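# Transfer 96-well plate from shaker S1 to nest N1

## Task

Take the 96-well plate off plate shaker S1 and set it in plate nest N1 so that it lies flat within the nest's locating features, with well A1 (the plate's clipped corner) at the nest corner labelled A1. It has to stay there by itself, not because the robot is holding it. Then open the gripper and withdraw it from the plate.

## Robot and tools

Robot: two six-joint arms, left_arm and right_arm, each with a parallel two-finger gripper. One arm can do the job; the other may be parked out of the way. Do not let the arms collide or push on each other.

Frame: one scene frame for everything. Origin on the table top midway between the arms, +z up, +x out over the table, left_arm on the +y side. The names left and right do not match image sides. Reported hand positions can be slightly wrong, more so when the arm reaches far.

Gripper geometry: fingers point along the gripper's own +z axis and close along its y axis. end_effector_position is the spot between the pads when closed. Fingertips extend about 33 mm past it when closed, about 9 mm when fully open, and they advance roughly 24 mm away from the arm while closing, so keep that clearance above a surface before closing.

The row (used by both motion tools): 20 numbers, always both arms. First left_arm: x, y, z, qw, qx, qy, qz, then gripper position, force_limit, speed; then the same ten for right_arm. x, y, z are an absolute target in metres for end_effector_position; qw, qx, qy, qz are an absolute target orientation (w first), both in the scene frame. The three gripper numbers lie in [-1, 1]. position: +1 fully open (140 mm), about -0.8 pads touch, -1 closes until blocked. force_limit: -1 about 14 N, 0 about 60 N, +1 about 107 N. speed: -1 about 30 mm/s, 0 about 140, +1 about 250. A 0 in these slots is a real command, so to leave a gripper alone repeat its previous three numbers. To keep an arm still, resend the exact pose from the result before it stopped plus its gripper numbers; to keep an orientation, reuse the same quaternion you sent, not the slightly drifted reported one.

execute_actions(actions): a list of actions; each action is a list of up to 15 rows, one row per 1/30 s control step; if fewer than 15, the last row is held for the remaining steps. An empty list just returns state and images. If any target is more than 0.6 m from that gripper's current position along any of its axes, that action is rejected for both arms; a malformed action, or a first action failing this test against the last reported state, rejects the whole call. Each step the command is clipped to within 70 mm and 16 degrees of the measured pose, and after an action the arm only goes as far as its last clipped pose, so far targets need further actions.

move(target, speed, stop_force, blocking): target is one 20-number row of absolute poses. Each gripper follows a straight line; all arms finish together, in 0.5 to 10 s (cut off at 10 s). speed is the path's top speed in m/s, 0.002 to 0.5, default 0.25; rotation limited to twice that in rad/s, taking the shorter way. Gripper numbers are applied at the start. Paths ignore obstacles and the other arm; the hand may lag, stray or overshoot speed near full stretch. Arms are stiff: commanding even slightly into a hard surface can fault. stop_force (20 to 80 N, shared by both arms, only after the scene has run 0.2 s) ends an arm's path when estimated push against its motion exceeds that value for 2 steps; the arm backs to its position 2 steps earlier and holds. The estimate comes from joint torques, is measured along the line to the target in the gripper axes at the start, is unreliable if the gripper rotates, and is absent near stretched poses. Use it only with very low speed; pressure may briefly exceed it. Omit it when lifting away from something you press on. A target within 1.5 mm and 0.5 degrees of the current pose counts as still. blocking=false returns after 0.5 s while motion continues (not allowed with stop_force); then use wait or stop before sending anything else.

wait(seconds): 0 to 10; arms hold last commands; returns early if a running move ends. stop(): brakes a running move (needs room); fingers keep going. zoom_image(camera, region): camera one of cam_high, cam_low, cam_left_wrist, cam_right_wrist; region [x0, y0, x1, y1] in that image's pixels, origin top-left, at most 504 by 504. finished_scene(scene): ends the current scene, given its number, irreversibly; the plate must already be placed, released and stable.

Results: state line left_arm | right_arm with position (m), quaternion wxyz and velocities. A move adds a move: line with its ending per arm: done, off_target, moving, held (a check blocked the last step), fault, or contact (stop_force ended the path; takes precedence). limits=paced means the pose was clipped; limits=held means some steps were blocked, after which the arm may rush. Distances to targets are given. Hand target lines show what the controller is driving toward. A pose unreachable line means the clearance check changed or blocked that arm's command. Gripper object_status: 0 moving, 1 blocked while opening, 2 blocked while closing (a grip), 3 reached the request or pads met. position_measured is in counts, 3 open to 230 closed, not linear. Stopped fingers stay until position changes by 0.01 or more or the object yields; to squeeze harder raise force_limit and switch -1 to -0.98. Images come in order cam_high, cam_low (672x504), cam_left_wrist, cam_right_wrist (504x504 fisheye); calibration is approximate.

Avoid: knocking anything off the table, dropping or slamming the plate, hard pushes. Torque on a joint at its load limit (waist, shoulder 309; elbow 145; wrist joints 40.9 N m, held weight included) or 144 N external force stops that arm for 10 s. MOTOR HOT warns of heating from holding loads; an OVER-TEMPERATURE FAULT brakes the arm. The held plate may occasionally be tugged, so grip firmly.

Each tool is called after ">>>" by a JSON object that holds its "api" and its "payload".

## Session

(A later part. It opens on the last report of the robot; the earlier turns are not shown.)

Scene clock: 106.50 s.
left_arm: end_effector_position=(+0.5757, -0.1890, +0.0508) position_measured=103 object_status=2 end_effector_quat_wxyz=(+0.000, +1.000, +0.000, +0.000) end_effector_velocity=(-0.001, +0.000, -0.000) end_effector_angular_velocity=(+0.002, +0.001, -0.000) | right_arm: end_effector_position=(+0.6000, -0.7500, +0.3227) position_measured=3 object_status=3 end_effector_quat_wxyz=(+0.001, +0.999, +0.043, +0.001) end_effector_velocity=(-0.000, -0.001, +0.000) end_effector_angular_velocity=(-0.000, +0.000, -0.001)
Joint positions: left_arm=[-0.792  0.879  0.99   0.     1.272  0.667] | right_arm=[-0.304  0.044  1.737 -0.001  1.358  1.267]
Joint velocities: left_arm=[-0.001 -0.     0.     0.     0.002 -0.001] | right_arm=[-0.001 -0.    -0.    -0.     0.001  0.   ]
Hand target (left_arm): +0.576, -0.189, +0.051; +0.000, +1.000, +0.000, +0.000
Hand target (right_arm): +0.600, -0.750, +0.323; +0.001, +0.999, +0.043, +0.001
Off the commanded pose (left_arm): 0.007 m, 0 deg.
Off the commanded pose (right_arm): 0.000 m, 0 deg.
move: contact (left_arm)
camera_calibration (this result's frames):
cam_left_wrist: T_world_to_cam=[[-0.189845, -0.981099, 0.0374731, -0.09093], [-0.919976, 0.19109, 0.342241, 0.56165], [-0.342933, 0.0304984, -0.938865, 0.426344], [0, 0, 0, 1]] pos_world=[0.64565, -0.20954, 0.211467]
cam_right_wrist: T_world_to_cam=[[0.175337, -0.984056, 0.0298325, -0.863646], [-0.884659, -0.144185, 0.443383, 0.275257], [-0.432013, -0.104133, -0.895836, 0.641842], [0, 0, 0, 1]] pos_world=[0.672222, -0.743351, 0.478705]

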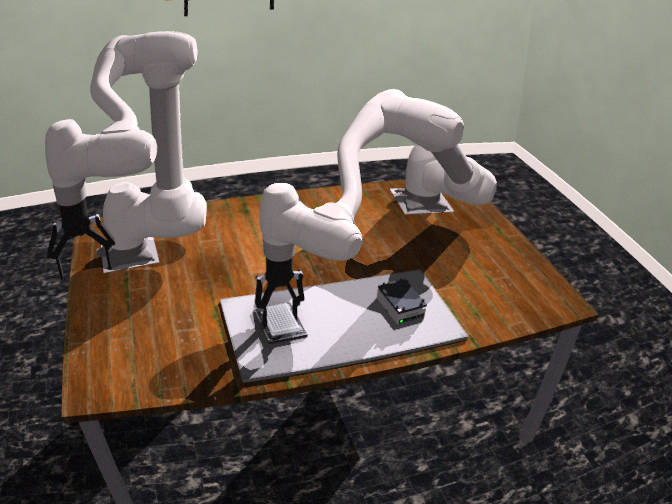

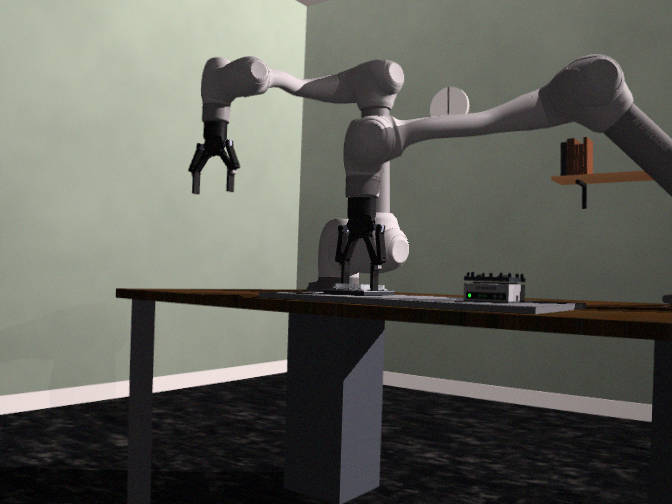

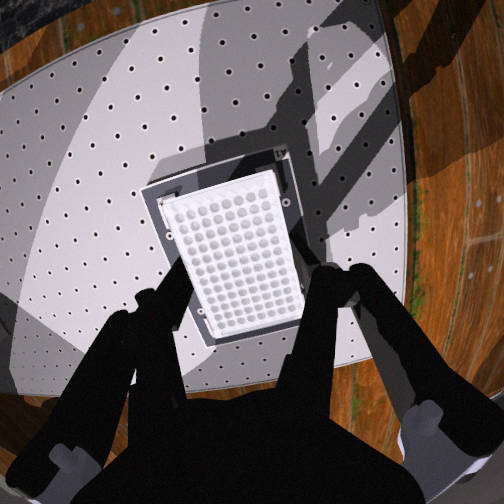

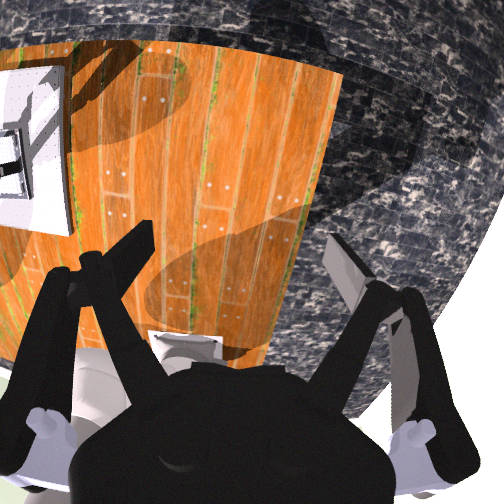

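>>> {"api": "move", "payload": {"target": [0.5757,-0.189,0.052,0,1,0,0,0.3,-0.3,-0.5,0.6,-0.75,0.3227,0.001,0.999,0.043,0.001,1,0,0], "speed": 0.01}}

>>> {"api": "move", "payload": {"target": [0.52,-0.12,0.17,0,1,0,0,1,0,0,0.6,-0.75,0.3227,0.001,0.999,0.043,0.001,1,0,0], "speed": 0.15}}

>>> {"api": "zoom_image", "payload": {"camera": "cam_high", "region": [245, 290, 315, 350]}}

>>> {"api": "zoom_image", "payload": {"camera": "cam_left_wrist", "region": [170, 60, 370, 260]}}

>>> {"api": "zoom_image", "payload": {"camera": "cam_low", "region": [310, 270, 410, 305]}}

Scene clock: 111.33 s.
left_arm: end_effector_position=(+0.5756, -0.1891, +0.0520) position_measured=91 object_status=3 end_effector_quat_wxyz=(+0.000, +1.000, -0.000, -0.000) end_effector_velocity=(+0.000, -0.000, -0.000) end_effector_angular_velocity=(-0.001, -0.000, -0.001) | right_arm: end_effector_position=(+0.6000, -0.7500, +0.3227) position_measured=3 object_status=3 end_effector_quat_wxyz=(+0.001, +0.999, +0.043, +0.001) end_effector_velocity=(-0.000, -0.001, -0.000) end_effector_angular_velocity=(+0.000, +0.001, -0.002)
Joint positions: left_arm=[-0.792  0.879  0.989 -0.     1.274  0.667] | right_arm=[-0.304  0.044  1.737 -0.001  1.358  1.267]
Joint velocities: left_arm=[ 0.     0.     0.    -0.    -0.001  0.001] | right_arm=[-0.002  0.001 -0.     0.     0.     0.   ]
Hand target (left_arm): +0.576, -0.189, +0.052; +0.000, +1.000, -0.000, -0.000
Hand target (right_arm): +0.600, -0.750, +0.323; +0.001, +0.999, +0.043, +0.001
Off the commanded pose (left_arm): 0.000 m, 0 deg.
Off the commanded pose (right_arm): 0.000 m, 0 deg.
move: done
camera_calibration (this result's frames):
cam_left_wrist: T_world_to_cam=[[-0.189867, -0.981098, 0.0373853, -0.0910163], [-0.919876, 0.191071, 0.34252, 0.561068], [-0.343189, 0.0306435, -0.938766, 0.427593], [0, 0, 0, 1]] pos_world=[0.645577, -0.209603, 0.212636]
cam_right_wrist: T_world_to_cam=[[0.175337, -0.984056, 0.0298323, -0.863646], [-0.884659, -0.144185, 0.443383, 0.275257], [-0.432013, -0.104133, -0.895835, 0.641842], [0, 0, 0, 1]] pos_world=[0.672222, -0.743351, 0.478705]

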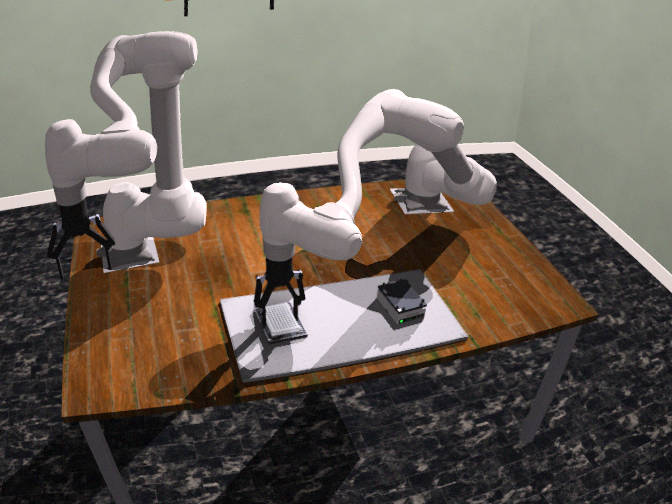

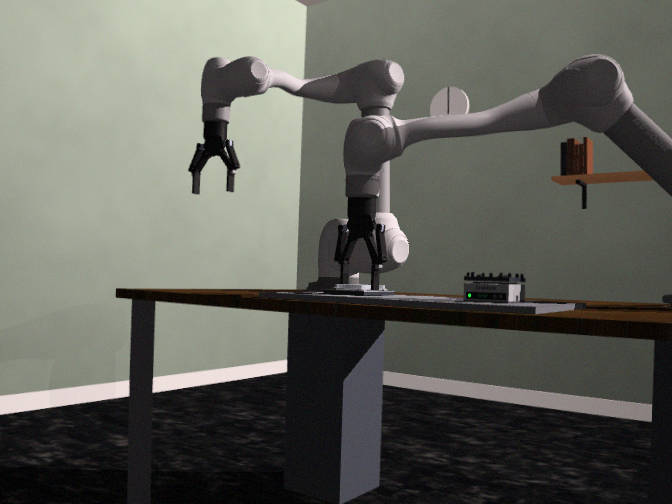

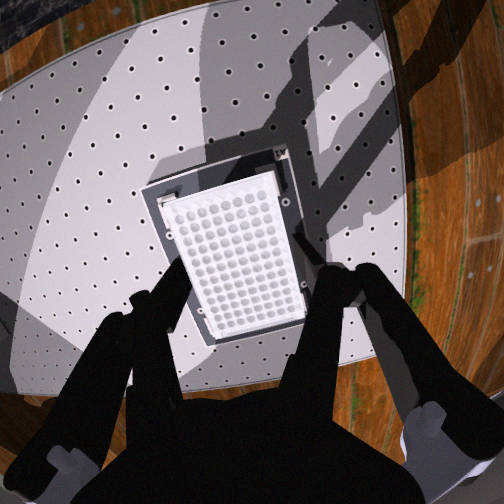

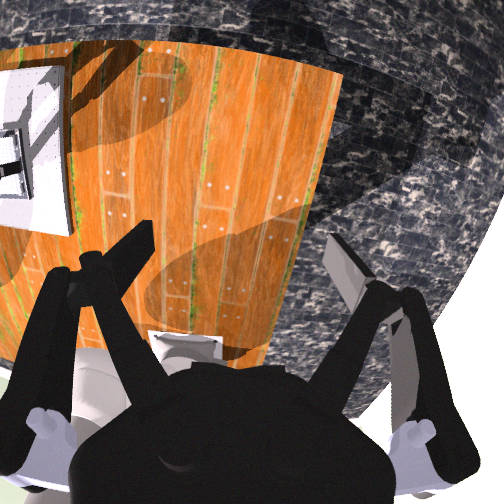

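Scene clock: 112.70 s.
left_arm: end_effector_position=(+0.5201, -0.1201, +0.1699) position_measured=3 object_status=3 end_effector_quat_wxyz=(-0.000, +1.000, -0.000, -0.000) end_effector_velocity=(-0.000, -0.000, +0.000) end_effector_angular_velocity=(-0.001, +0.001, -0.002) | right_arm: end_effector_position=(+0.6000, -0.7500, +0.3227) position_measured=3 object_status=3 end_effector_quat_wxyz=(+0.001, +0.999, +0.043, +0.001) end_effector_velocity=(+0.000, +0.001, +0.000) end_effector_angular_velocity=(+0.000, -0.001, +0.000)
Joint positions: left_arm=[-0.793  0.663  1.158  0.     1.32   0.666] | right_arm=[-0.304  0.044  1.737 -0.001  1.358  1.267]
Joint velocities: left_arm=[-0.    -0.001  0.    -0.001 -0.     0.002] | right_arm=[ 0.001 -0.    -0.     0.    -0.001  0.   ]
Hand target (left_arm): +0.520, -0.120, +0.170; +0.000, +1.000, -0.000, -0.000
Hand target (right_arm): +0.600, -0.750, +0.323; +0.001, +0.999, +0.043, +0.001
Off the commanded pose (left_arm): 0.000 m, 0 deg.
Off the commanded pose (right_arm): 0.000 m, 0 deg.
move: done
camera_calibration (this result's frames):
cam_left_wrist: T_world_to_cam=[[-0.189935, -0.981089, 0.0372603, -0.0382318], [-0.919886, 0.191093, 0.342482, 0.456372], [-0.343125, 0.0307741, -0.938785, 0.517131], [0, 0, 0, 1]] pos_world=[0.589989, -0.140633, 0.3306]
cam_right_wrist: T_world_to_cam=[[0.175337, -0.984056, 0.0298323, -0.863646], [-0.884659, -0.144185, 0.443383, 0.275257], [-0.432013, -0.104133, -0.895836, 0.641842], [0, 0, 0, 1]] pos_world=[0.672222, -0.743351, 0.478705]

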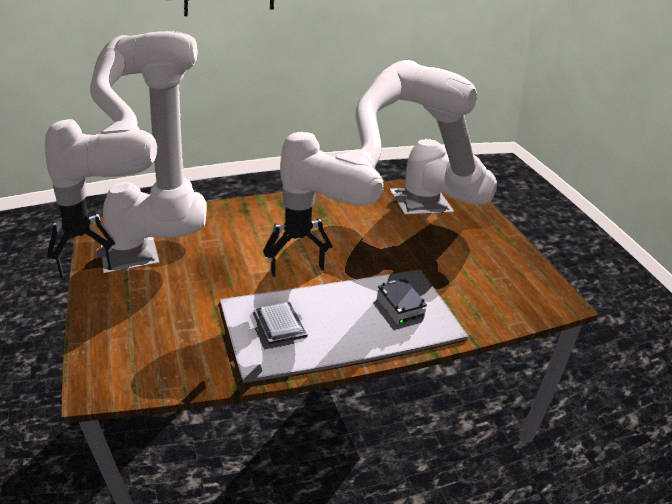

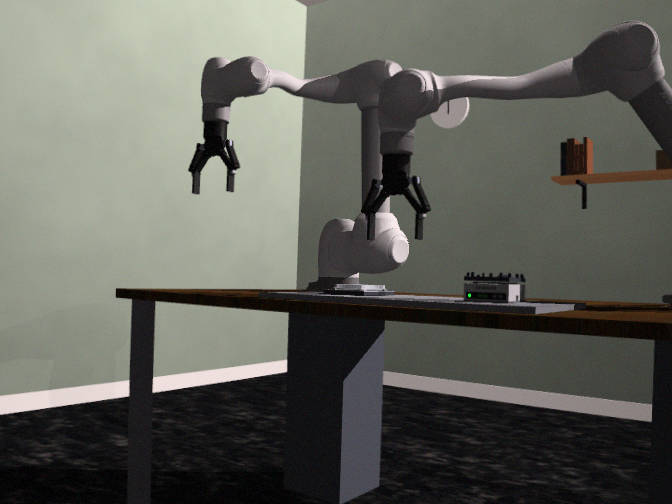

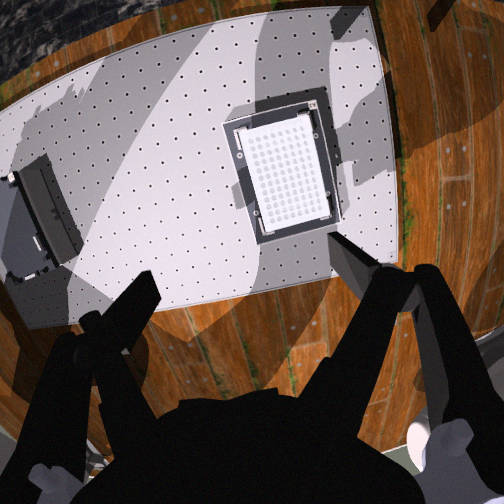

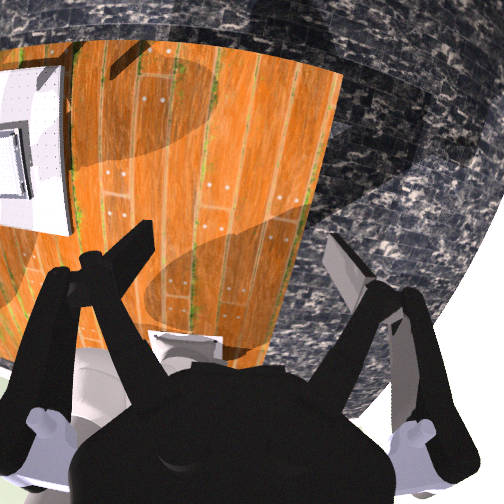

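Region (245, 290, 315, 350) of cam_high's 672x504 image, scaled by 7.200, with more detail than that image has; it fills the top 432 rows of this view, and the rest is white.

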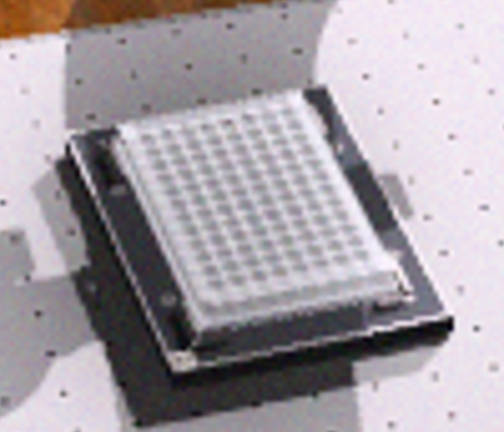

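Region (170, 60, 370, 260) of cam_left_wrist's 504x504 image, scaled by 2.520, with more detail than that image has.

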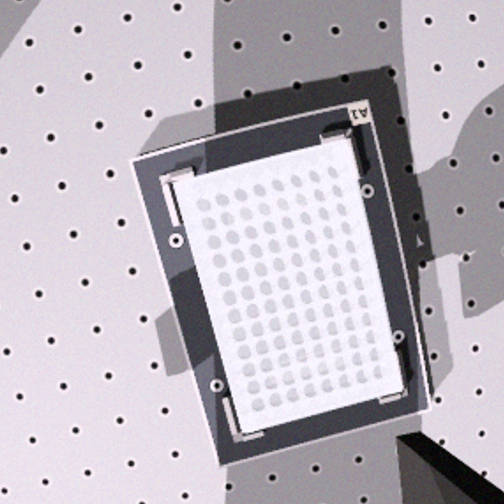

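Region (310, 270, 410, 305) of cam_low's 672x504 image, scaled by 5.040, with more detail than that image has; it fills the top 176 rows of this view, and the rest is white.

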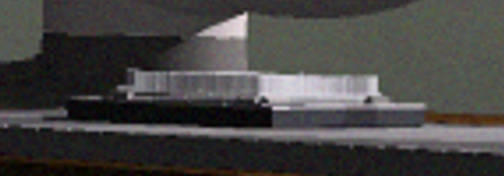

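All four locators are visible around the plate, and it looks level, so it is seated.

>>> {"api": "finished_scene", "payload": {"scene": 1}}

The scene is finished: the task was done.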